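# Cap the marker and leave it on the table

## Task

Seat the cap fully on the marker and leave the capped marker resting entirely on the table top. The capping must happen with the robot in contact with the marker or the cap; if the cap first seats fully while the robot touches neither, it does not count. At no moment, on the table or lifted, may any part of the marker or cap enter the marked zones around either arm's base. The result must hold without the robot supporting it. Release both parts and move the grippers away at the end.

## Robot and tools

Robot: two six-joint arms, left_arm and right_arm, each with a parallel two-finger gripper. An occasional outside shove may move loose objects. Nothing may leave the table, and the arms must not collide or press hard on each other.

Frame: reported positions use a single scene frame. Origin on the table surface midway between the arms, +z up, +x outward over the table, and left_arm sits on the +y side. The names left and right do not refer to image sides. Gripper fingers point along the gripper's own +z axis and close along its y axis. end_effector_position is the point between the finger pads, roughly 1 cm short of the fingertips; it can be somewhat inaccurate, worse when the arm is stretched far.

Tool execute_actions, argument actions: a list holding one item, or empty.
- Empty list: no command, just returns the current state.
- Motion item: {"rows": [...], "steps": n}. rows holds 1 to 15 rows; steps is 1 to 15 (default 15), each step lasting 1/30 s. Row k is used on step k; if rows run out, the last row repeats. Every row has exactly 14 numbers covering both arms, even if one arm stays still: left_arm waist, shoulder, elbow, wrist pitch, wrist yaw, wrist roll, opening, then the same seven for right_arm. The joint values are absolute target angles in radians (the same scale Joint positions reports), not offsets. Stated ranges per arm: waist -2.880 to 2.880, shoulder 0.000 to 3.142, elbow 0.000 to 3.019, wrist pitch -1.693 to 1.571, wrist yaw -1.571 to 1.571, wrist roll -2.094 to 2.094. The true ends may differ by up to 0.019 rad either way. A target beyond a range end by more than 0.019 rad and also beyond the joint's current angle gets the whole call rejected and nothing is sent. Targets past the real end are clipped to it, and a "joint sent to its limit" line may appear (possibly referring to an earlier action); its absence does not prove there is more room. Opening is absolute on a -1 (closed) to +1 (fully open, 0.094 m gap) scale.
- Wait item: {"steps": n} with no rows, n up to 300; returns after that many steps since the previous result, with your reply time included.
- Optional pictures: true/false controls whether camera images are attached (they are by default).

Motion limits: each step a joint's target is kept within a fixed distance of its measured angle (waist 0.264, shoulder 0.32, elbow 0.276, wrist pitch 0.33, wrist yaw 0.186, wrist roll 0.522 rad), and if the targets would put the gripper over 70 mm from where it is, all are pulled back toward the current angles. So distant targets take several actions. The simulation keeps running while you think and write; arms continue toward the last row sent until everything nearly stops or a step is HELD, after which only a new action makes them advance or push further. Fingers in motion finish moving regardless.

Gripping: grip_measured reports finger opening on the command scale, with a fixed per-gripper error up to about 1 mm. Away from -1 and +1, fingers go to where grip_measured equals your command. To hold something keep commanding below grip_measured: roughly 0.03 below for a firm hold, less for a gentler one. Pad force tops out near 50 to 62 N (lower on some grippers, and lower on parts under about 2 mm thick); the first contact can spike harder.

Result lines: the state line shows left_arm and right_arm gripper position (m) and quaternion wxyz. Joint positions and Joint velocities give each arm's six joints (rad, rad/s) then finger gap (m, m/s). Joint torques list the drives' total output per joint in the same order, with per-arm offset, scale and noise; friction can mask or fake a load. "joint command not followed" means a clearance check altered or blocked some joint targets while the rest of the row still ran. HELD marks steps where your row was partly or entirely not sent. A MOTOR HOT line appears from 85 °C; at 100 °C the arm and its gripper go limp until cooled (OVER-TEMPERATURE FAULT), so avoid long loaded holds and idle squeezing.

Tool zoom_image: camera (cam_head_left, cam_head_right, cam_high, cam_low, cam_left_wrist, cam_right_wrist) and region [x0, y0, x1, y1] in pixels of that camera's latest 504x504 image, origin top-left, at most 504 by 504. Returns an enlarged view.

Tool finished_scene: argument scene, the current scene's number. Replying without any tool call ends everything.

Typical order: look, locate marker and cap, grasp one with each arm (or pin one), align the cap with the marker's axis, push it home with controlled force, set the capped marker down fully on the table away from the base zones, open, retreat, then finish. Move smoothly and quickly; avoid drops, slips, slams and very hard pushes.

Each tool is called after "Call:" as name(argument=value, ...), one argument or row to a line, values as JSON.

## Session

Call:
execute_actions(
  actions=[],
)

Scene clock: 0.00 s of 5100.00 s.
left_arm: end_effector_position=(+0.8114, +0.0841, +0.1335) grip_measured=+1.000 end_effector_quat_wxyz=(+0.509, +0.119, +0.834, -0.180) | right_arm: end_effector_position=(+0.3735, -0.3533, +0.2999) grip_measured=+1.000 end_effector_quat_wxyz=(+0.106, +0.159, +0.978, +0.087)
Joint positions: left_arm=[-0.287  2.237  1.837 -0.051  0.282 -0.064  0.094] | right_arm=[-0.061  1.068  1.179 -1.455 -0.158  0.252  0.094]
Joint velocities: left_arm=[-0.005  0.015 -0.027  0.007  0.007 -0.051  0.   ] | right_arm=[-0.015 -0.005 -0.017 -0.012  0.022  0.081  0.   ]
Joint torques (N m, as the arm reports them, + toward a larger angle): no reading
Motor temperatures (°C, as the motors report them): left_arm=[23 21 22 23 21 21] | right_arm=[21 23 22 23 25 25]

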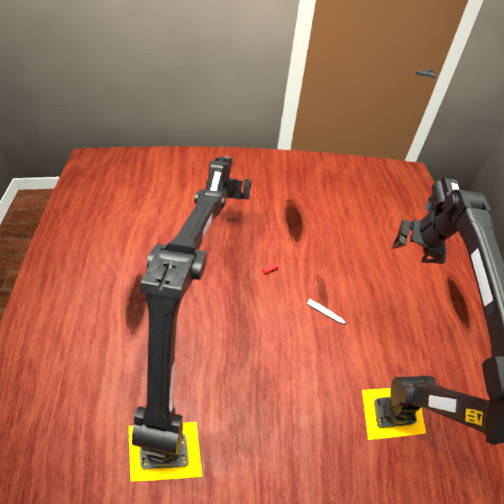

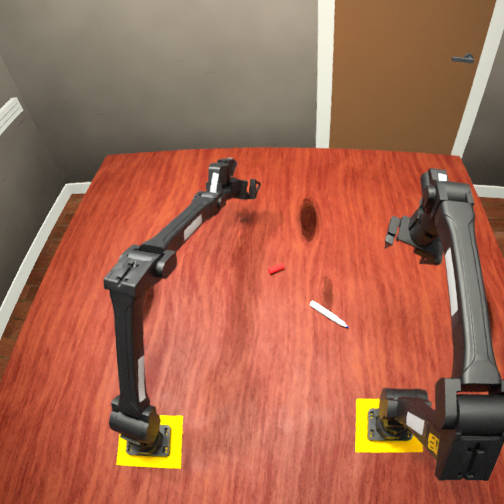

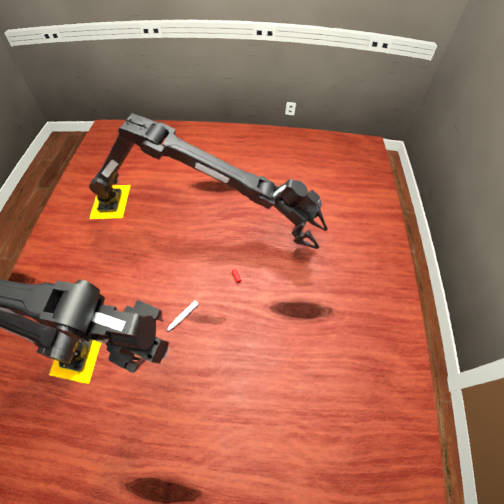

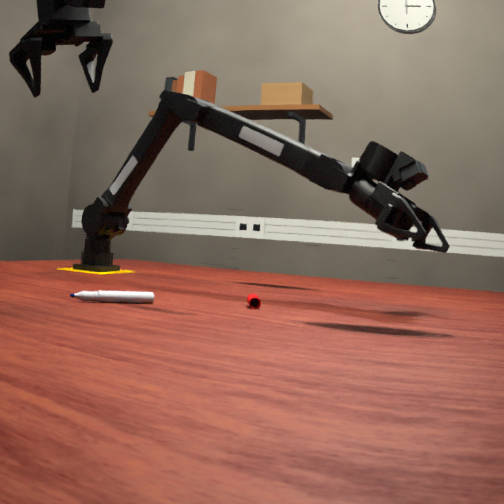

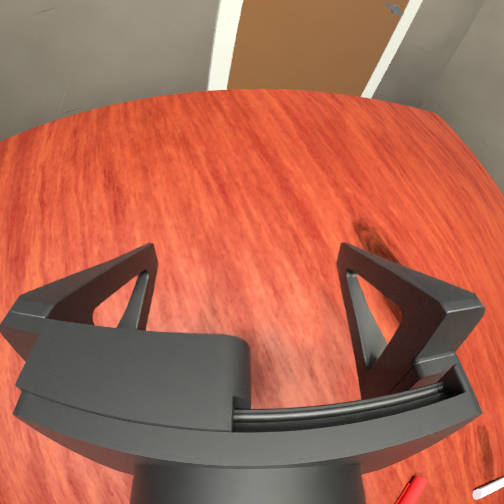

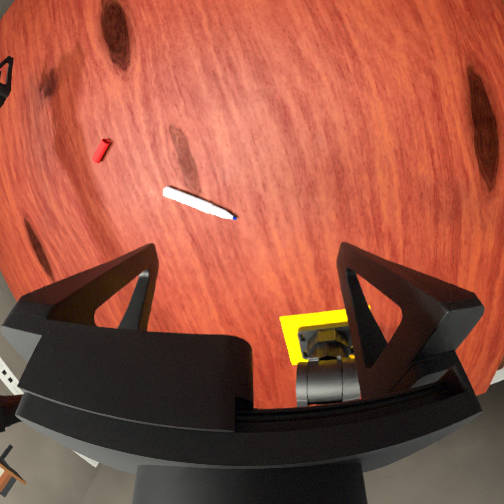

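Call:
execute_actions(
  actions=[
    {"rows":[[-0.287,2.237,1.837,-0.051,0,0,1,-0.061,1.068,1.179,-1.455,0,0,1]],"steps":15},
  ],
  pictures=false,
)

Call:
execute_actions(
  actions=[
    {"steps":15},
  ],
  pictures=false,
)

Call:
execute_actions(
  actions=[
    {"rows":[[-0.287,1.8,1.837,-0.051,0,0,1,-0.061,1.068,1.179,-0.9,0,0,1]],"steps":15},
  ],
  pictures=false,
)

Call:
execute_actions(
  actions=[
    {"steps":30},
  ],
  pictures=false,
)

Call:
execute_actions(
  actions=[
    {"rows":[[-0.287,1.8,1.837,-1.5,0,0,1,0.4,1.068,1.179,-0.9,0,0,1]],"steps":15},
  ],
  pictures=false,
)

Call:
execute_actions(
  actions=[
    {"steps":45},
  ],
  pictures=false,
)

Call:
execute_actions(
  actions=[
    {"rows":[[0.1,1.5,1.3,-1.37,0,0,1,0.4,1.3,1.0,-1.27,0,0,1]],"steps":15},
  ],
  pictures=false,
)

Call:
execute_actions(
  actions=[
    {"steps":45},
  ],
)

Scene clock: 38.37 s of 5100.00 s.
left_arm: end_effector_position=(+0.8253, +0.1288, +0.1306) grip_measured=+1.000 end_effector_quat_wxyz=(+0.529, +0.069, +0.844, -0.049) | right_arm: end_effector_position=(+0.3716, -0.3795, +0.2978) grip_measured=+1.000 end_effector_quat_wxyz=(+0.113, +0.053, +0.992, -0.003)
Joint positions: left_arm=[-0.288  2.237  1.837 -0.051  0.002 -0.011  0.094] | right_arm=[-0.06   1.068  1.179 -1.455 -0.002  0.019  0.094]
Joint velocities: left_arm=[-0.015 -0.005 -0.012 -0.007 -0.066  0.022  0.   ] | right_arm=[-0.015  0.005  0.007  0.002 -0.066 -0.081  0.   ]
Joint torques (N m, as the arm reports them, + toward a larger angle): left_arm=[ -0.11 -23.91  10.66   1.47  -0.04   0.08] | right_arm=[ 0.59 -7.51 10.99  0.51  0.12 -0.02]
Motor temperatures (°C, as the motors report them): left_arm=[23 24 26 23 21 21] | right_arm=[21 23 26 23 25 25]
Steps of this call (steps 1 to 90: nothing new was sent; then 34.87 s passed at rest; steps 91 to 105: all 15 steps of this action). Readings (joint positions):
91: left_arm=[-0.288 2.237 1.837 -0.051 0.189 -0.054] | right_arm=[-0.058 1.068 1.179 -1.455 -0.080 0.212]
92: left_arm=[-0.290 2.237 1.837 -0.051 0.085 -0.045] | right_arm=[-0.059 1.068 1.179 -1.455 -0.030 0.172]
94: left_arm=[-0.289 2.237 1.837 -0.051 0.013 -0.033] | right_arm=[-0.060 1.068 1.179 -1.455 -0.006 0.114]
98: left_arm=[-0.288 2.237 1.837 -0.051 0.002 -0.019] | right_arm=[-0.060 1.068 1.179 -1.455 -0.002 0.053]
105: the state above

Scene clock: 38.87 s of 5100.00 s.
left_arm: end_effector_position=(+0.8253, +0.1288, +0.1306) grip_measured=+1.000 end_effector_quat_wxyz=(+0.529, +0.069, +0.844, -0.049) | right_arm: end_effector_position=(+0.3716, -0.3795, +0.2978) grip_measured=+1.000 end_effector_quat_wxyz=(+0.113, +0.049, +0.992, -0.003)
Joint positions: left_arm=[-0.288  2.237  1.837 -0.051  0.002 -0.009  0.094] | right_arm=[-0.06   1.068  1.179 -1.455 -0.002  0.011  0.094]
Joint velocities: left_arm=[-0.015 -0.005 -0.012 -0.022 -0.022  0.022  0.   ] | right_arm=[ 0.005 -0.024 -0.002 -0.012  0.022 -0.022  0.   ]
Joint torques (N m, as the arm reports them, + toward a larger angle): left_arm=[  0.   -23.8   10.73   1.5   -0.05   0.08] | right_arm=[ 0.56 -7.86 10.97  0.42  0.09 -0.06]
Motor temperatures (°C, as the motors report them): left_arm=[23 24 26 23 21 21] | right_arm=[21 23 26 23 25 25]
Steps of this call (steps 1 to 15: the robot went on to your last target). Readings (joint positions):
1: left_arm=[-0.288 2.237 1.837 -0.051 0.002 -0.011] | right_arm=[-0.060 1.068 1.179 -1.455 -0.002 0.018]
2: left_arm=[-0.288 2.237 1.837 -0.051 0.002 -0.010] | right_arm=[-0.060 1.068 1.179 -1.455 -0.002 0.016]
4: left_arm=[-0.288 2.237 1.837 -0.051 0.002 -0.010] | right_arm=[-0.060 1.068 1.179 -1.455 -0.002 0.015]
8: left_arm=[-0.288 2.237 1.837 -0.051 0.002 -0.010] | right_arm=[-0.060 1.068 1.179 -1.455 -0.002 0.012]
15: the state above
All arms were judged still, so your last target was given up. Only a new action makes them travel on or press farther. Fingers that are still opening or closing keep moving.

Scene clock: 39.37 s of 5100.00 s.
left_arm: end_effector_position=(+0.8042, +0.1325, +0.2959) grip_measured=+1.000 end_effector_quat_wxyz=(+0.606, +0.065, +0.791, -0.056) | right_arm: end_effector_position=(+0.4831, -0.3892, +0.3538) grip_measured=+1.000 end_effector_quat_wxyz=(+0.366, +0.045, +0.929, -0.013)
Joint positions: left_arm=[-0.288  2.028  1.817 -0.051  0.002 -0.009  0.094] | right_arm=[-0.06   1.066  1.168 -0.923 -0.002  0.011  0.094]
Joint velocities: left_arm=[ 0.015 -0.611 -0.012  0.002  0.007  0.007  0.   ] | right_arm=[-0.005  0.005  0.002  0.022  0.051 -0.051  0.   ]
Joint torques (N m, as the arm reports them, + toward a larger angle): left_arm=[ -0.15 -24.52  11.88   1.55   0.01   0.01] | right_arm=[ 0.26 -8.26 12.97  2.3   0.14  0.02]
Motor temperatures (°C, as the motors report them): left_arm=[23 24 26 23 21 21] | right_arm=[21 23 26 23 25 25]
Steps of this call (steps 1 to 15: all 15 steps of this action). Readings (joint positions):
1: left_arm=[-0.288 2.233 1.836 -0.051 0.002 -0.009] | right_arm=[-0.060 1.066 1.174 -1.400 -0.002 0.011]
2: left_arm=[-0.288 2.227 1.830 -0.051 0.002 -0.009] | right_arm=[-0.060 1.064 1.168 -1.298 -0.002 0.011]
4: left_arm=[-0.288 2.209 1.822 -0.051 0.002 -0.009] | right_arm=[-0.060 1.066 1.168 -1.094 -0.002 0.011]
8: left_arm=[-0.288 2.157 1.817 -0.051 0.002 -0.009] | right_arm=[-0.060 1.066 1.168 -0.930 -0.002 0.011]
15: the state above

Scene clock: 40.37 s of 5100.00 s.
left_arm: end_effector_position=(+0.7484, +0.1422, +0.4758) grip_measured=+1.000 end_effector_quat_wxyz=(+0.689, +0.059, +0.719, -0.063) | right_arm: end_effector_position=(+0.4831, -0.3892, +0.3538) grip_measured=+1.000 end_effector_quat_wxyz=(+0.366, +0.045, +0.929, -0.013)
Joint positions: left_arm=[-0.288  1.807  1.817 -0.051  0.002 -0.009  0.094] | right_arm=[-0.06   1.066  1.168 -0.923 -0.002  0.011  0.094]
Joint velocities: left_arm=[-0.005 -0.005  0.002  0.012 -0.095 -0.051  0.   ] | right_arm=[-0.015 -0.015  0.007  0.002 -0.037 -0.022  0.   ]
Joint torques (N m, as the arm reports them, + toward a larger angle): left_arm=[ -0.13 -19.18  13.34   1.55  -0.04   0.08] | right_arm=[ 0.95 -8.78 13.06  2.17  0.18  0.  ]
Motor temperatures (°C, as the motors report them): left_arm=[23 24 26 23 21 22] | right_arm=[21 23 26 23 25 25]
Steps of this call (steps 1 to 30: the robot went on to your last target). Readings (joint positions):
1: left_arm=[-0.288 2.008 1.817 -0.051 0.002 -0.009] | right_arm=[-0.060 1.066 1.168 -0.923 -0.002 0.011]
2: left_arm=[-0.288 1.987 1.817 -0.051 0.002 -0.009] | right_arm=[-0.060 1.066 1.168 -0.923 -0.002 0.011]
4: left_arm=[-0.288 1.944 1.817 -0.051 0.002 -0.009] | right_arm=[-0.060 1.066 1.168 -0.923 -0.002 0.011]
8: left_arm=[-0.288 1.857 1.817 -0.051 0.002 -0.009] | right_arm=[-0.060 1.066 1.168 -0.923 -0.002 0.011]
30: the state above

Scene clock: 40.87 s of 5100.00 s.
left_arm: end_effector_position=(+0.5376, +0.1787, +0.2409) grip_measured=+1.000 end_effector_quat_wxyz=(+0.061, +0.081, +0.995, -0.007) | right_arm: end_effector_position=(+0.4515, -0.1802, +0.3542) grip_measured=+1.000 end_effector_quat_wxyz=(+0.360, -0.178, +0.913, +0.074)
Joint positions: left_arm=[-0.288  1.812  1.82  -1.455  0.002 -0.009  0.094] | right_arm=[ 0.419  1.066  1.168 -0.921 -0.003  0.008  0.094]
Joint velocities: left_arm=[ 0.005 -0.015  0.002 -0.569  0.037  0.037  0.   ] | right_arm=[-0.249 -0.005 -0.017  0.002  0.022 -0.007  0.   ]
Joint torques (N m, as the arm reports them, + toward a larger angle): left_arm=[ -0.15 -18.21  11.78   0.16  -0.05   0.08] | right_arm=[ 0.51 -8.66 12.91  2.18  0.19 -0.04]
Motor temperatures (°C, as the motors report them): left_arm=[23 24 26 23 21 22] | right_arm=[21 23 26 23 25 25]
Steps of this call (steps 1 to 15: all 15 steps of this action). Readings (joint positions):
1: left_arm=[-0.288 1.806 1.822 -0.119 0.002 -0.009] | right_arm=[-0.045 1.066 1.168 -0.923 0.006 0.011]
2: left_arm=[-0.288 1.799 1.824 -0.227 0.002 -0.009] | right_arm=[-0.012 1.066 1.168 -0.923 0.008 0.011]
4: left_arm=[-0.288 1.792 1.824 -0.441 0.002 -0.009] | right_arm=[0.093 1.066 1.168 -0.923 0.008 0.011]
8: left_arm=[-0.288 1.798 1.824 -0.874 0.002 -0.009] | right_arm=[0.341 1.066 1.168 -0.922 0.000 0.010]
15: the state above

Scene clock: 42.37 s of 5100.00 s.
left_arm: end_effector_position=(+0.5304, +0.1800, +0.2405) grip_measured=+1.000 end_effector_quat_wxyz=(+0.047, +0.081, +0.996, -0.005) | right_arm: end_effector_position=(+0.4545, -0.1875, +0.3542) grip_measured=+1.000 end_effector_quat_wxyz=(+0.360, -0.170, +0.914, +0.070)
Joint positions: left_arm=[-0.288  1.812  1.82  -1.485  0.002 -0.009  0.094] | right_arm=[ 0.402  1.066  1.168 -0.921 -0.002  0.008  0.094]
Joint velocities: left_arm=[ 0.005 -0.005  0.002 -0.012  0.022 -0.007  0.   ] | right_arm=[-0.015 -0.005 -0.007  0.012 -0.022 -0.037  0.   ]
Joint torques (N m, as the arm reports them, + toward a larger angle): left_arm=[ -0.15 -18.23  11.7   -0.45  -0.05   0.08] | right_arm=[ 0.99 -8.1  12.77  2.14  0.11  0.02]
Motor temperatures (°C, as the motors report them): left_arm=[23 24 26 23 21 22] | right_arm=[21 23 26 23 25 25]
Steps of this call (steps 1 to 30: the robot went on to your last target; steps 31 to 45: nothing new was sent). Readings (joint positions):
1: left_arm=[-0.288 1.812 1.820 -1.469 0.002 -0.009] | right_arm=[0.411 1.066 1.168 -0.921 -0.002 0.008]
2: left_arm=[-0.288 1.812 1.820 -1.476 0.002 -0.009] | right_arm=[0.406 1.066 1.168 -0.921 -0.002 0.008]
4: left_arm=[-0.288 1.812 1.820 -1.482 0.002 -0.009] | right_arm=[0.402 1.066 1.168 -0.921 -0.002 0.008]
8: left_arm=[-0.288 1.812 1.820 -1.485 0.002 -0.009] | right_arm=[0.402 1.066 1.168 -0.921 -0.002 0.008]
45: the state above
All arms were judged still, so your last target was given up. Only a new action makes them travel on or press farther. Fingers that are still opening or closing keep moving.

Scene clock: 42.87 s of 5100.00 s.
left_arm: end_effector_position=(+0.3708, +0.3893, +0.1839) grip_measured=+1.000 end_effector_quat_wxyz=(-0.023, -0.132, +0.991, -0.001) | right_arm: end_effector_position=(+0.3622, -0.2238, +0.1365) grip_measured=+1.000 end_effector_quat_wxyz=(-0.020, -0.182, +0.983, -0.003)
Joint positions: left_arm=[ 0.14   1.512  1.293 -1.397 -0.004 -0.009  0.094] | right_arm=[ 0.402  1.333  0.979 -1.258 -0.002  0.008  0.094]
Joint velocities: left_arm=[ 0.298  0.005 -0.007  0.027 -0.037  0.007  0.   ] | right_arm=[-0.005 -0.005 -0.032 -0.017 -0.007  0.037  0.   ]
Joint torques (N m, as the arm reports them, + toward a larger angle): left_arm=[ -5.35 -12.67  10.52   1.08   0.23   0.08] | right_arm=[  0.97 -13.96  11.73  -0.25   0.12   0.01]
Motor temperatures (°C, as the motors report them): left_arm=[23 24 26 23 21 22] | right_arm=[21 23 26 23 25 25]
Steps of this call (steps 1 to 15: all 15 steps of this action). Readings (joint positions):
1: left_arm=[-0.283 1.801 1.801 -1.472 0.003 -0.009] | right_arm=[0.402 1.070 1.164 -0.938 -0.002 0.008]
2: left_arm=[-0.275 1.779 1.761 -1.457 0.004 -0.009] | right_arm=[0.402 1.074 1.159 -0.968 -0.002 0.008]
4: left_arm=[-0.240 1.725 1.671 -1.442 0.004 -0.009] | right_arm=[0.402 1.096 1.131 -1.032 -0.002 0.008]
8: left_arm=[-0.115 1.613 1.487 -1.421 0.004 -0.009] | right_arm=[0.402 1.192 1.057 -1.161 -0.002 0.008]
15: the state above

Scene clock: 44.37 s of 5100.00 s.
left_arm: end_effector_position=(+0.3767, +0.3761, +0.1838) grip_measured=+1.000 end_effector_quat_wxyz=(-0.018, -0.116, +0.993, -0.001) | right_arm: end_effector_position=(+0.3618, -0.2239, +0.1434) grip_measured=+1.000 end_effector_quat_wxyz=(-0.010, -0.182, +0.983, -0.001)
Joint positions: left_arm=[ 0.107  1.512  1.293 -1.387 -0.002 -0.009  0.094] | right_arm=[ 0.402  1.312  0.979 -1.258 -0.002  0.008  0.094]
Joint velocities: left_arm=[-0.024 -0.015 -0.017  0.007  0.037  0.007  0.   ] | right_arm=[-0.005  0.005  0.007 -0.002  0.066 -0.081  0.   ]
Joint torques (N m, as the arm reports them, + toward a larger angle): left_arm=[ -0.82 -12.55  10.33   0.69   0.1    0.08] | right_arm=[  0.77 -11.52  12.    -0.38   0.06   0.01]
Motor temperatures (°C, as the motors report them): left_arm=[23 24 26 23 21 22] | right_arm=[21 23 26 23 25 25]
Steps of this call (steps 1 to 30: the robot went on to your last target; steps 31 to 45: nothing new was sent). Readings (joint positions):
1: left_arm=[0.144 1.512 1.293 -1.395 -0.004 -0.009] | right_arm=[0.402 1.331 0.979 -1.258 -0.002 0.008]
2: left_arm=[0.142 1.512 1.293 -1.391 -0.004 -0.009] | right_arm=[0.402 1.326 0.979 -1.258 -0.002 0.008]
4: left_arm=[0.130 1.512 1.293 -1.388 -0.003 -0.009] | right_arm=[0.402 1.319 0.979 -1.258 -0.002 0.008]
8: left_arm=[0.109 1.512 1.293 -1.387 -0.002 -0.009] | right_arm=[0.402 1.312 0.979 -1.258 -0.002 0.008]
45: the state above
All arms were judged still, so your last target was given up. Only a new action makes them travel on or press farther. Fingers that are still opening or closing keep moving.

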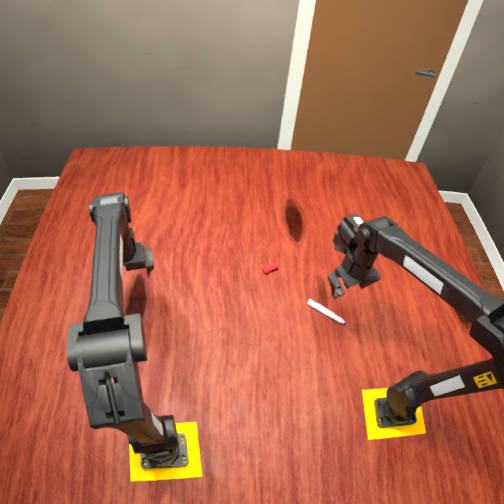

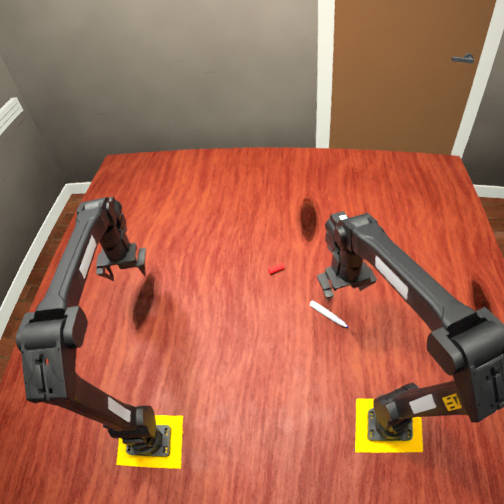

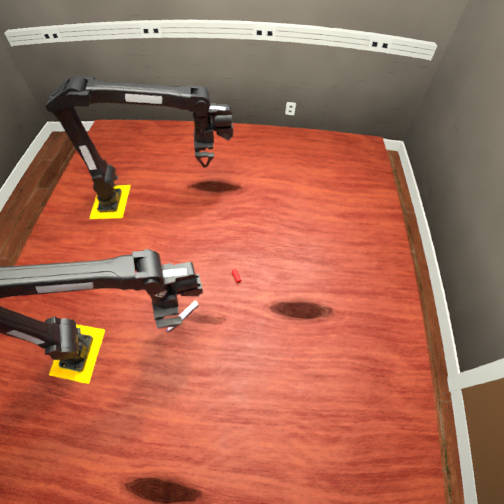

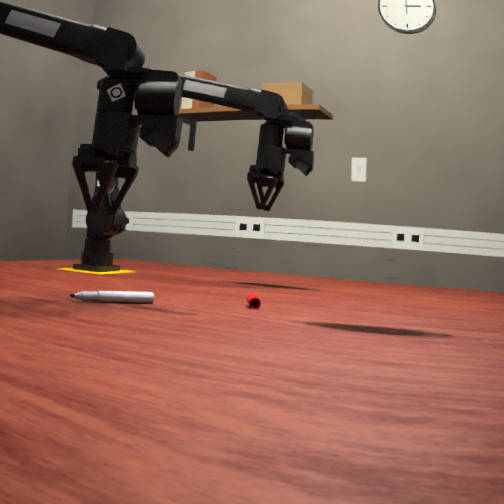

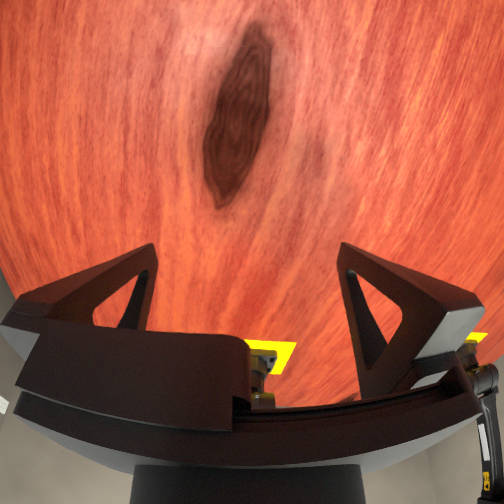

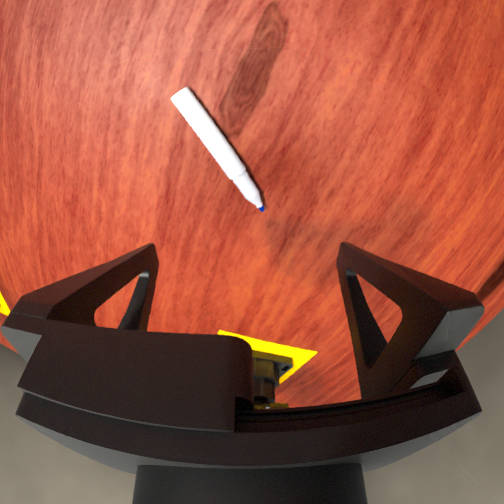

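Call:
execute_actions(
  actions=[
    {"rows":[[-0.15,1.56,1.32,-1.33,0,0,1,0.45,1.36,0.985,-1.19,0,-0.2,1],[-0.15,1.56,1.32,-1.33,0,0,1,0.45,1.36,0.985,-1.19,0,-0.2,1],[-0.15,1.56,1.32,-1.33,0,0,1,0.45,1.36,0.985,-1.19,0,-0.2,1],[-0.15,1.56,1.32,-1.33,0,0,1,0.45,1.36,0.985,-1.19,0,-0.2,1],[-0.15,1.56,1.32,-1.33,0,0,1,0.45,1.36,0.985,-1.19,0,-0.2,1],[-0.15,1.56,1.32,-1.33,0,0,1,0.45,1.36,0.985,-1.19,0,-0.2,1],[-0.4,1.63,1.35,-1.27,0,0,1,0.5,1.41,0.98,-1.12,0,-0.35,1],[-0.4,1.63,1.35,-1.27,0,0,1,0.5,1.41,0.98,-1.12,0,-0.35,1],[-0.4,1.63,1.35,-1.27,0,0,1,0.5,1.41,0.98,-1.12,0,-0.35,1],[-0.4,1.63,1.35,-1.27,0,0,1,0.5,1.41,0.98,-1.12,0,-0.35,1],[-0.4,1.63,1.35,-1.27,0,0,1,0.5,1.41,0.98,-1.12,0,-0.35,1],[-0.4,1.63,1.35,-1.27,0,0,1,0.5,1.41,0.98,-1.12,0,-0.35,1],[-0.62,1.695,1.37,-1.21,0,0,1,0.546,1.46,0.972,-1.04,0,-0.476,1]],"steps":15},
  ],
  pictures=false,
)

Call:
execute_actions(
  actions=[
    {"steps":30},
  ],
)

Scene clock: 128.53 s of 5100.00 s.
left_arm: end_effector_position=(+0.3917, +0.1124, +0.1205) grip_measured=+1.000 end_effector_quat_wxyz=(-0.026, +0.178, +0.984, +0.005) | right_arm: end_effector_position=(+0.3812, -0.1663, +0.1040) grip_measured=+1.000 end_effector_quat_wxyz=(+0.021, -0.419, +0.908, +0.001)
Joint positions: left_arm=[-0.484  1.66   1.297 -1.261 -0.001 -0.008  0.094] | right_arm=[ 0.523  1.424  0.976 -1.08   0.001 -0.37   0.094]
Joint velocities: left_arm=[-1.294  0.405  0.012  0.325 -0.037  0.007  0.   ] | right_arm=[ 0.278  0.298 -0.002  0.466  0.022 -0.667  0.   ]
Joint torques (N m, as the arm reports them, + toward a larger angle): left_arm=[ -1.5  -13.83  14.11   0.44   0.06   0.05] | right_arm=[  2.07 -10.07   9.07   0.24  -0.06  -0.02]
Motor temperatures (°C, as the motors report them): left_arm=[23 23 26 23 21 22] | right_arm=[21 24 27 23 25 25]
Steps of this call (steps 1 to 90: nothing new was sent; then 80.67 s passed at rest; steps 91 to 105: all 15 steps of this action). Readings (joint positions):
91: left_arm=[0.098 1.513 1.293 -1.384 -0.005 -0.009] | right_arm=[0.405 1.314 0.979 -1.250 -0.000 -0.024]
92: left_arm=[0.079 1.516 1.293 -1.378 -0.007 -0.009] | right_arm=[0.412 1.318 0.979 -1.235 0.000 -0.057]
94: left_arm=[0.011 1.526 1.293 -1.366 -0.007 -0.009] | right_arm=[0.432 1.330 0.979 -1.214 0.000 -0.105]
98: left_arm=[-0.165 1.564 1.293 -1.334 -0.003 -0.009] | right_arm=[0.463 1.358 0.978 -1.174 0.001 -0.205]
105: the state above

Scene clock: 129.53 s of 5100.00 s.
left_arm: end_effector_position=(+0.3778, +0.0438, +0.1036) grip_measured=+1.000 end_effector_quat_wxyz=(-0.023, +0.249, +0.968, +0.005) | right_arm: end_effector_position=(+0.3799, -0.1563, +0.0932) grip_measured=+1.000 end_effector_quat_wxyz=(+0.018, -0.473, +0.881, -0.000)
Joint positions: left_arm=[-0.626  1.712  1.318 -1.223  0.002 -0.006  0.094] | right_arm=[ 0.547  1.451  0.973 -1.056  0.001 -0.465  0.094]
Joint velocities: left_arm=[-0.005 -0.005  0.007 -0.007  0.022  0.022  0.   ] | right_arm=[ 0.005 -0.005 -0.007  0.012 -0.007  0.007  0.   ]
Joint torques (N m, as the arm reports them, + toward a larger angle): left_arm=[  0.55 -15.95  13.91   0.55  -0.03   0.05] | right_arm=[  1.04 -11.56   9.43   0.6   -0.01  -0.05]
Motor temperatures (°C, as the motors report them): left_arm=[23 23 26 23 21 22] | right_arm=[21 24 27 23 25 25]
Steps of this call (steps 1 to 30: the robot went on to your last target). Readings (joint positions):
1: left_arm=[-0.528 1.674 1.300 -1.250 -0.001 -0.008] | right_arm=[0.532 1.434 0.976 -1.067 0.001 -0.389]
2: left_arm=[-0.570 1.688 1.305 -1.240 -0.001 -0.008] | right_arm=[0.539 1.442 0.976 -1.062 0.001 -0.405]
4: left_arm=[-0.634 1.708 1.313 -1.227 0.002 -0.007] | right_arm=[0.547 1.450 0.974 -1.057 0.001 -0.427]
8: left_arm=[-0.662 1.713 1.315 -1.223 0.004 -0.006] | right_arm=[0.547 1.451 0.973 -1.056 0.001 -0.450]
30: the state above
All arms were judged still, so your last target was given up. Only a new action makes them travel on or press farther. Fingers that are still opening or closing keep moving.

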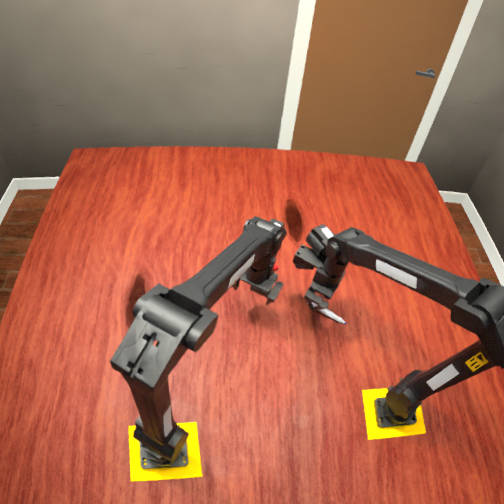

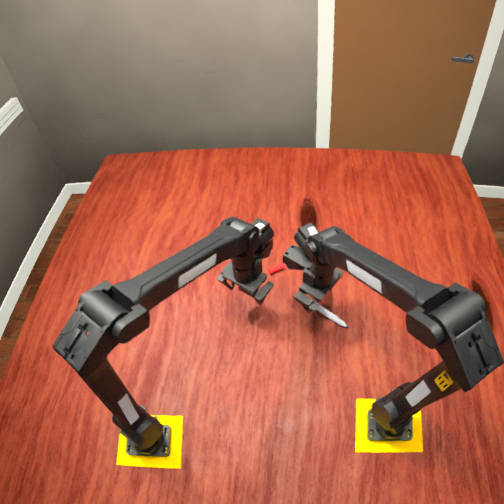

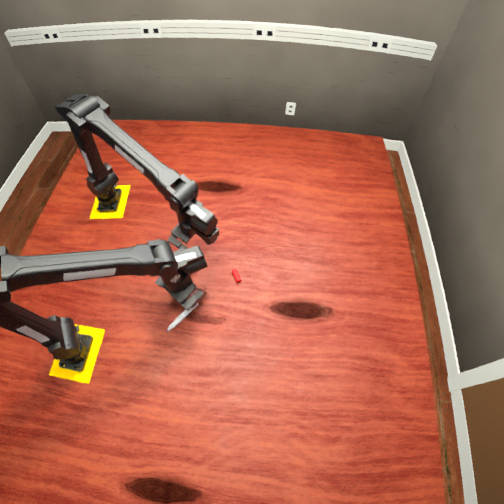

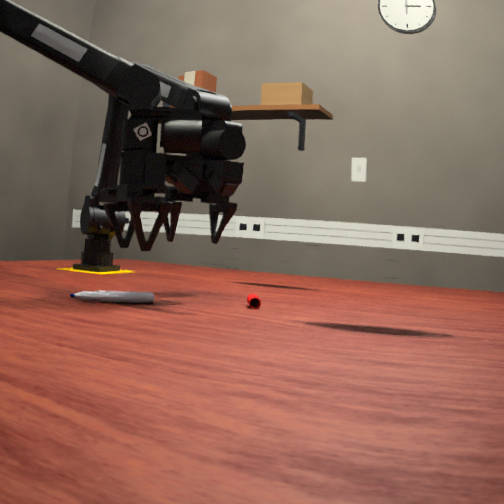

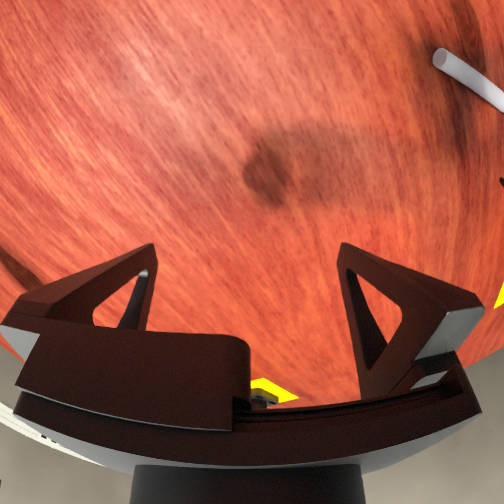

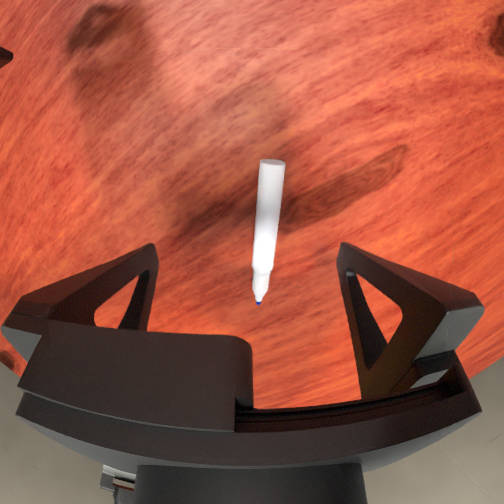

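Call:
execute_actions(
  actions=[
    {"rows":[[-0.58,1.7,1.35,-1.1,0,0,1,0.53,1.49,0.96,-1.01,0,-0.49,0.6],[-0.58,1.7,1.35,-1.1,0,0,1,0.53,1.49,0.96,-1.01,0,-0.49,0.6],[-0.58,1.7,1.35,-1.1,0,0,1,0.53,1.49,0.96,-1.01,0,-0.49,0.6],[-0.58,1.7,1.35,-1.1,0,0,1,0.53,1.49,0.96,-1.01,0,-0.49,0.6],[-0.54,1.7,1.35,-0.95,0,0,1,0.515,1.53,0.94,-0.97,0,-0.49,0.6],[-0.54,1.7,1.35,-0.95,0,0,1,0.515,1.53,0.94,-0.97,0,-0.49,0.6],[-0.54,1.7,1.35,-0.95,0,0,1,0.515,1.53,0.94,-0.97,0,-0.49,0.6],[-0.54,1.7,1.35,-0.95,0,0,1,0.515,1.53,0.94,-0.97,0,-0.49,0.6],[-0.5,1.7,1.35,-0.8,0,0,1,0.503,1.562,0.926,-0.928,0,-0.49,0.6]],"steps":15},
  ],
  pictures=false,
)

Call:
execute_actions(
  actions=[
    {"steps":15},
  ],
)

Scene clock: 147.50 s of 5100.00 s.
left_arm: end_effector_position=(+0.4945, +0.0648, +0.1183) grip_measured=+1.000 end_effector_quat_wxyz=(+0.172, +0.183, +0.967, -0.034) | right_arm: end_effector_position=(+0.3856, -0.1709, +0.0382) grip_measured=+0.602 end_effector_quat_wxyz=(-0.005, -0.461, +0.887, -0.001)
Joint positions: left_arm=[-0.496  1.712  1.318 -0.824  0.    -0.006  0.094] | right_arm=[ 0.507  1.557  0.924 -0.947  0.001 -0.478  0.075]
Joint velocities: left_arm=[ 0.083  0.015 -0.002  0.037  0.022  0.007  0.   ] | right_arm=[ 0.005  0.034 -0.022  0.012  0.051 -0.007 -0.001]
Joint torques (N m, as the arm reports them, + toward a larger angle): left_arm=[ -0.69 -16.24  12.75   1.5    0.02   0.05] | right_arm=[  0.28 -12.36   9.04   0.69  -0.06  -0.04]
Motor temperatures (°C, as the motors report them): left_arm=[23 23 27 23 21 22] | right_arm=[21 24 26 23 25 25]
Steps of this call (steps 1 to 90: nothing new was sent; then 14.47 s passed at rest; steps 91 to 105: all 15 steps of this action). Readings (joint positions):
91: left_arm=[-0.624 1.712 1.318 -1.204 0.002 -0.006] | right_arm=[0.546 1.452 0.972 -1.050 0.001 -0.468]
92: left_arm=[-0.621 1.712 1.318 -1.173 0.002 -0.006] | right_arm=[0.545 1.454 0.970 -1.041 0.001 -0.470]
94: left_arm=[-0.610 1.712 1.318 -1.133 0.002 -0.006] | right_arm=[0.541 1.462 0.967 -1.031 0.001 -0.473]
98: left_arm=[-0.567 1.712 1.318 -0.991 0.002 -0.006] | right_arm=[0.526 1.497 0.951 -0.991 0.001 -0.477]
105: the state above

Scene clock: 148.00 s of 5100.00 s.
left_arm: end_effector_position=(+0.4951, +0.0653, +0.1184) grip_measured=+1.000 end_effector_quat_wxyz=(+0.173, +0.182, +0.967, -0.034) | right_arm: end_effector_position=(+0.3860, -0.1706, +0.0381) grip_measured=+0.602 end_effector_quat_wxyz=(-0.003, -0.461, +0.887, -0.001)
Joint positions: left_arm=[-0.495  1.712  1.318 -0.822  0.    -0.006  0.094] | right_arm=[ 0.507  1.557  0.924 -0.944  0.001 -0.479  0.075]
Joint velocities: left_arm=[ 0.005 -0.005 -0.012 -0.012 -0.007 -0.051  0.   ] | right_arm=[ 0.015 -0.005 -0.012  0.002 -0.022 -0.095  0.001]
Joint torques (N m, as the arm reports them, + toward a larger angle): left_arm=[ -0.65 -16.41  12.85   1.56   0.02   0.05] | right_arm=[  0.16 -13.57   8.71   0.68   0.    -0.03]
Motor temperatures (°C, as the motors report them): left_arm=[23 23 27 23 21 22] | right_arm=[21 24 26 23 25 25]
Steps of this call (steps 1 to 15: the robot went on to your last target). Readings (joint positions):
1: left_arm=[-0.495 1.712 1.318 -0.823 0.000 -0.006] | right_arm=[0.507 1.557 0.924 -0.946 0.001 -0.479]
2: left_arm=[-0.495 1.712 1.318 -0.823 0.000 -0.006] | right_arm=[0.507 1.557 0.924 -0.946 0.001 -0.479]
4: left_arm=[-0.495 1.712 1.318 -0.822 0.000 -0.006] | right_arm=[0.507 1.557 0.924 -0.944 0.001 -0.479]
8: left_arm=[-0.495 1.712 1.318 -0.822 0.000 -0.006] | right_arm=[0.507 1.557 0.924 -0.944 0.001 -0.479]
15: the state above
All arms were judged still, so your last target was given up. Only a new action makes them travel on or press farther. Fingers that are still opening or closing keep moving.

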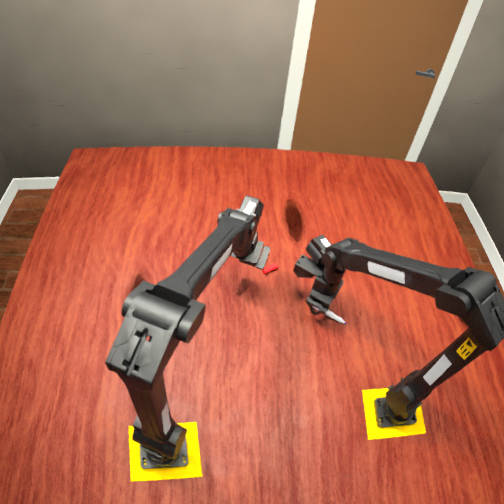

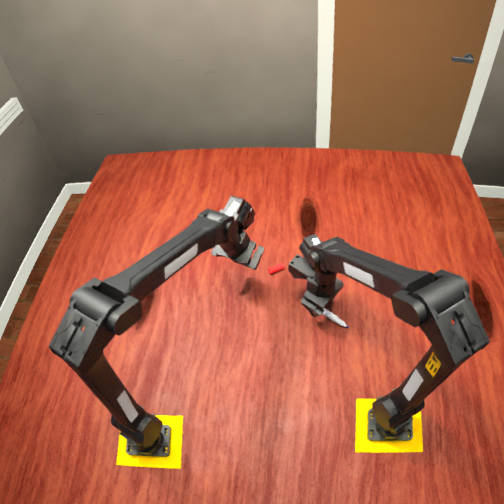

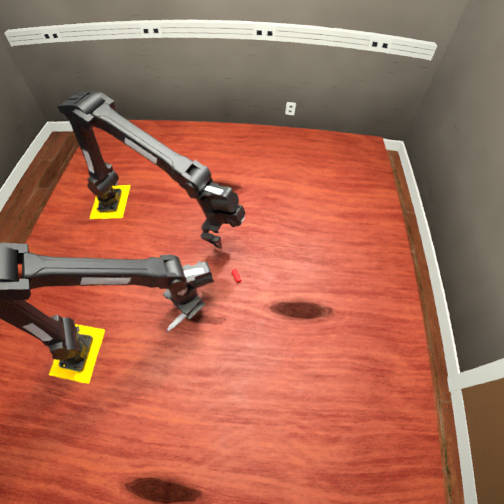

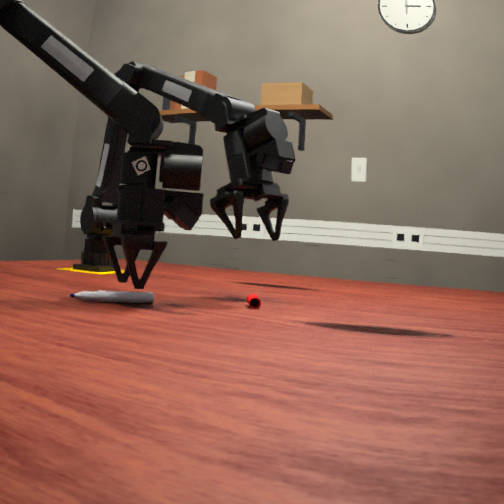

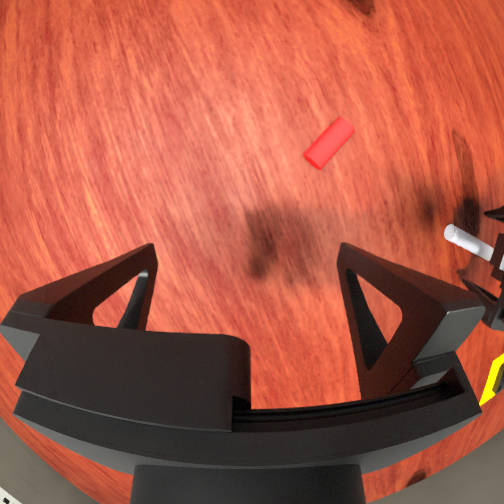

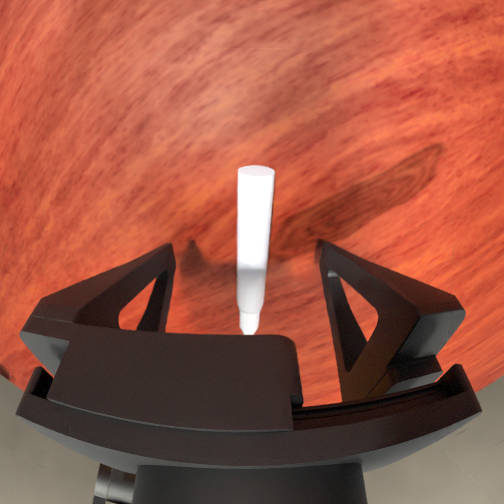

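Call:
execute_actions(
  actions=[
    {"rows":[[-0.5,1.7,1.35,-0.8,0,0,1,0.5,1.575,0.917,-0.9,0,-0.47,0.3],[-0.5,1.7,1.35,-0.8,0,0,1,0.5,1.575,0.917,-0.9,0,-0.47,0.3],[-0.5,1.7,1.35,-0.8,0,0,1,0.5,1.575,0.917,-0.9,0,-0.47,0.3],[-0.5,1.7,1.35,-0.8,0,0,1,0.5,1.59,0.908,-0.875,0,-0.46,0.1],[-0.5,1.7,1.35,-0.8,0,0,1,0.5,1.59,0.908,-0.875,0,-0.46,0.1],[-0.5,1.7,1.35,-0.8,0,0,1,0.5,1.59,0.908,-0.875,0,-0.46,0.1],[-0.5,1.7,1.35,-0.8,0,0,1,0.497,1.606,0.899,-0.85,0,-0.45,0]],"steps":15},
  ],
)

Call:
zoom_image(
  camera="cam_low",
  region=[50,230,290,330],
)

Scene clock: 162.20 s of 5100.00 s.
left_arm: end_effector_position=(+0.4951, +0.0653, +0.1184) grip_measured=+1.000 end_effector_quat_wxyz=(+0.173, +0.182, +0.967, -0.034) | right_arm: end_effector_position=(+0.3902, -0.1695, +0.0186) grip_measured=+0.002 end_effector_quat_wxyz=(+0.006, -0.453, +0.891, -0.001)
Joint positions: left_arm=[-0.495  1.712  1.318 -0.822  0.    -0.006  0.094] | right_arm=[ 0.505  1.591  0.9   -0.867  0.001 -0.463  0.047]
Joint velocities: left_arm=[ 0.005  0.005 -0.007 -0.002  0.007 -0.051  0.   ] | right_arm=[ 0.015  0.024 -0.007  0.007 -0.022 -0.066 -0.   ]
Joint torques (N m, as the arm reports them, + toward a larger angle): left_arm=[ -0.64 -16.32  12.81   1.57   0.03   0.05] | right_arm=[ -0.34 -12.39   8.5    0.83   0.02   0.12]
Motor temperatures (°C, as the motors report them): left_arm=[23 23 27 23 21 22] | right_arm=[21 24 26 23 25 25]
Steps of this call (steps 1 to 90: nothing new was sent; then 10.70 s passed at rest; steps 91 to 105: all 15 steps of this action). Readings (joint positions):
91: left_arm=[-0.495 1.712 1.318 -0.822 0.000 -0.006] | right_arm=[0.507 1.557 0.923 -0.939 0.001 -0.479]
92: left_arm=[-0.495 1.712 1.318 -0.822 0.000 -0.006] | right_arm=[0.507 1.557 0.922 -0.930 0.001 -0.479]
94: left_arm=[-0.495 1.712 1.318 -0.822 0.000 -0.006] | right_arm=[0.507 1.558 0.920 -0.915 0.001 -0.478]
98: left_arm=[-0.495 1.712 1.318 -0.822 0.000 -0.006] | right_arm=[0.507 1.568 0.911 -0.880 0.001 -0.470]
105: the state above

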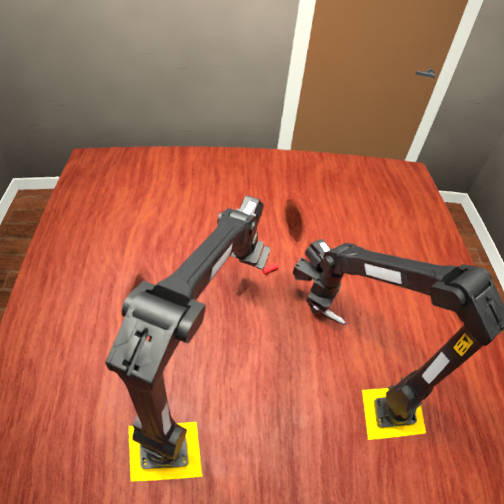

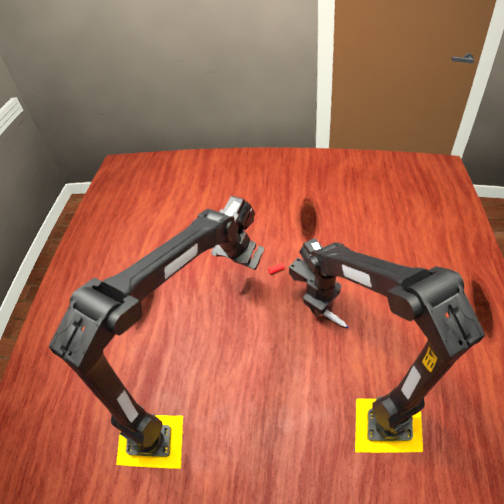

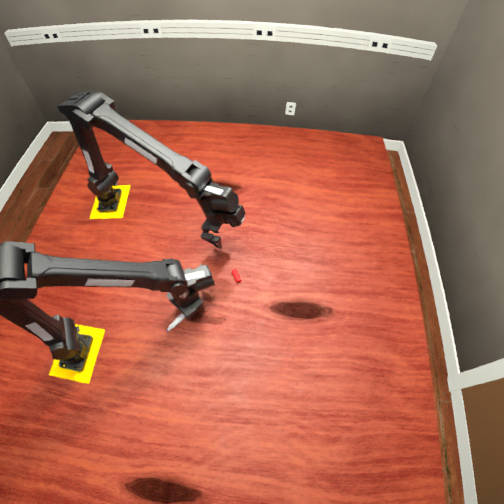

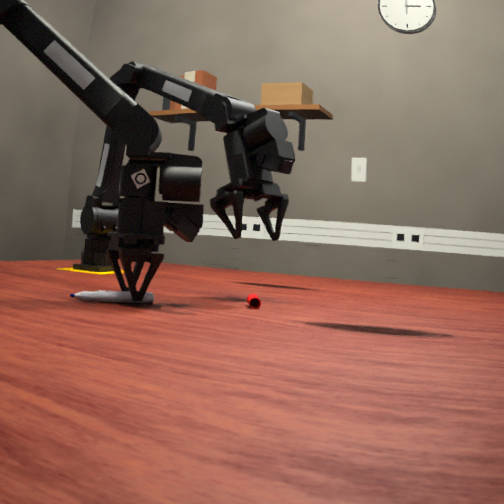

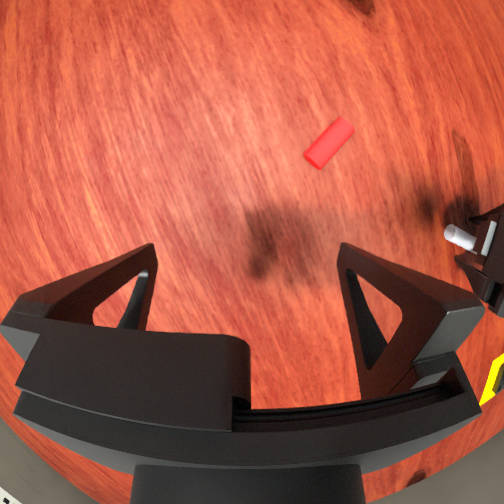

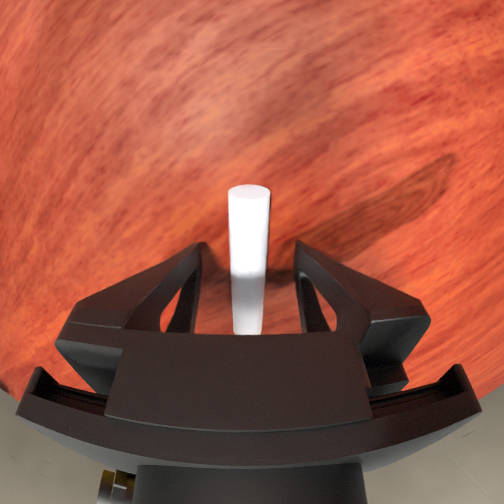

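Region (50, 230, 290, 330) of cam_low's 504x504 image, scaled by 2.100, with more detail than that image has; it fills the top 210 rows of this view, and the rest is white.

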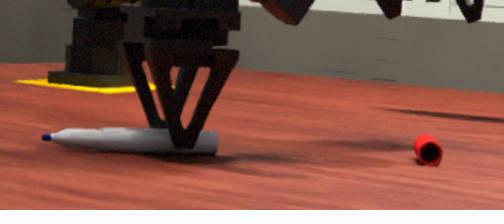

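Call:
execute_actions(
  actions=[
    {"rows":[[-0.5,1.7,1.35,-0.8,0,0,1,0.497,1.622,0.899,-0.85,0,-0.45,-0.4]],"steps":12},
  ],
  pictures=false,
)

Call:
execute_actions(
  actions=[
    {"rows":[[-0.5,1.7,1.35,-0.8,0,0,1,0.497,1.622,0.899,-0.85,0,-0.45,-0.5],[-0.5,1.7,1.35,-0.8,0,0,1,0.497,1.622,0.899,-0.85,0,-0.45,-0.54],[-0.5,1.7,1.35,-0.8,0,0,1,0.497,1.622,0.899,-0.85,0,-0.45,-0.58],[-0.5,1.7,1.35,-0.8,0,0,1,0.497,1.622,0.899,-0.85,0,-0.45,-0.61],[-0.5,1.7,1.35,-0.8,0,0,1,0.497,1.622,0.899,-0.85,0,-0.45,-0.64],[-0.5,1.7,1.35,-0.8,0,0,1,0.497,1.622,0.899,-0.85,0,-0.45,-0.67]],"steps":12},
  ],
  pictures=false,
)

Scene clock: 175.40 s of 5100.00 s.
left_arm: end_effector_position=(+0.4951, +0.0653, +0.1184) grip_measured=+1.000 end_effector_quat_wxyz=(+0.173, +0.182, +0.967, -0.034) | right_arm: end_effector_position=(+0.3894, -0.1699, +0.0148) grip_measured=-0.398 end_effector_quat_wxyz=(+0.002, -0.452, +0.892, -0.001)
Joint positions: left_arm=[-0.495  1.712  1.318 -0.822  0.    -0.006  0.094] | right_arm=[ 0.505  1.601  0.9   -0.866  0.001 -0.461  0.028]
Joint velocities: left_arm=[-0.005  0.005  0.002  0.002 -0.007  0.022  0.   ] | right_arm=[-0.005  0.024 -0.007 -0.002  0.037 -0.022 -0.001]
Joint torques (N m, as the arm reports them, + toward a larger angle): left_arm=[ -0.6  -16.28  12.81   1.57   0.03   0.05] | right_arm=[ -0.43 -10.76   8.06   0.62  -0.03   0.17]
Motor temperatures (°C, as the motors report them): left_arm=[23 24 27 23 21 22] | right_arm=[21 24 26 23 25 25]
Steps of this call (steps 1 to 15: the robot went on to your last target; steps 16 to 90: nothing new was sent; then 9.80 s passed at rest; steps 91 to 102: all 12 steps of this action). Readings (joint positions):
91: left_arm=[-0.495 1.712 1.318 -0.822 0.000 -0.006] | right_arm=[0.505 1.591 0.900 -0.866 0.001 -0.461]
92: left_arm=[-0.495 1.712 1.318 -0.822 0.000 -0.006] | right_arm=[0.505 1.592 0.900 -0.866 0.001 -0.461]
94: left_arm=[-0.495 1.712 1.318 -0.822 0.000 -0.006] | right_arm=[0.505 1.596 0.900 -0.866 0.001 -0.461]
98: left_arm=[-0.495 1.712 1.318 -0.822 0.000 -0.006] | right_arm=[0.505 1.601 0.900 -0.866 0.001 -0.461]
102: the state above

Scene clock: 175.80 s of 5100.00 s.
left_arm: end_effector_position=(+0.4951, +0.0653, +0.1184) grip_measured=+1.000 end_effector_quat_wxyz=(+0.173, +0.182, +0.967, -0.034) | right_arm: end_effector_position=(+0.3894, -0.1699, +0.0148) grip_measured=-0.651 end_effector_quat_wxyz=(+0.002, -0.452, +0.892, -0.001)
Joint positions: left_arm=[-0.495  1.712  1.318 -0.822  0.    -0.006  0.094] | right_arm=[ 0.505  1.601  0.9   -0.866  0.001 -0.46   0.016]
Joint velocities: left_arm=[-0.005  0.005 -0.007 -0.032 -0.022  0.007  0.   ] | right_arm=[-0.024  0.024  0.002  0.007 -0.051 -0.007 -0.   ]
Joint torques (N m, as the arm reports them, + toward a larger angle): left_arm=[ -0.65 -16.31  12.8    1.57   0.03   0.05] | right_arm=[ -0.17 -12.26   8.04   0.69  -0.01   0.18]
Motor temperatures (°C, as the motors report them): left_arm=[23 24 27 23 21 22] | right_arm=[21 24 26 23 25 25]
Steps of this call (steps 1 to 12: all 12 steps of this action). Readings (joint positions):
1: left_arm=[-0.495 1.712 1.318 -0.822 0.000 -0.006] | right_arm=[0.505 1.601 0.900 -0.866 0.001 -0.461]
2: left_arm=[-0.495 1.712 1.318 -0.822 0.000 -0.006] | right_arm=[0.505 1.601 0.900 -0.866 0.001 -0.461]
4: left_arm=[-0.495 1.712 1.318 -0.822 0.000 -0.006] | right_arm=[0.505 1.601 0.900 -0.866 0.001 -0.461]
8: left_arm=[-0.495 1.712 1.318 -0.822 0.000 -0.006] | right_arm=[0.505 1.601 0.900 -0.866 0.001 -0.460]
12: the state above


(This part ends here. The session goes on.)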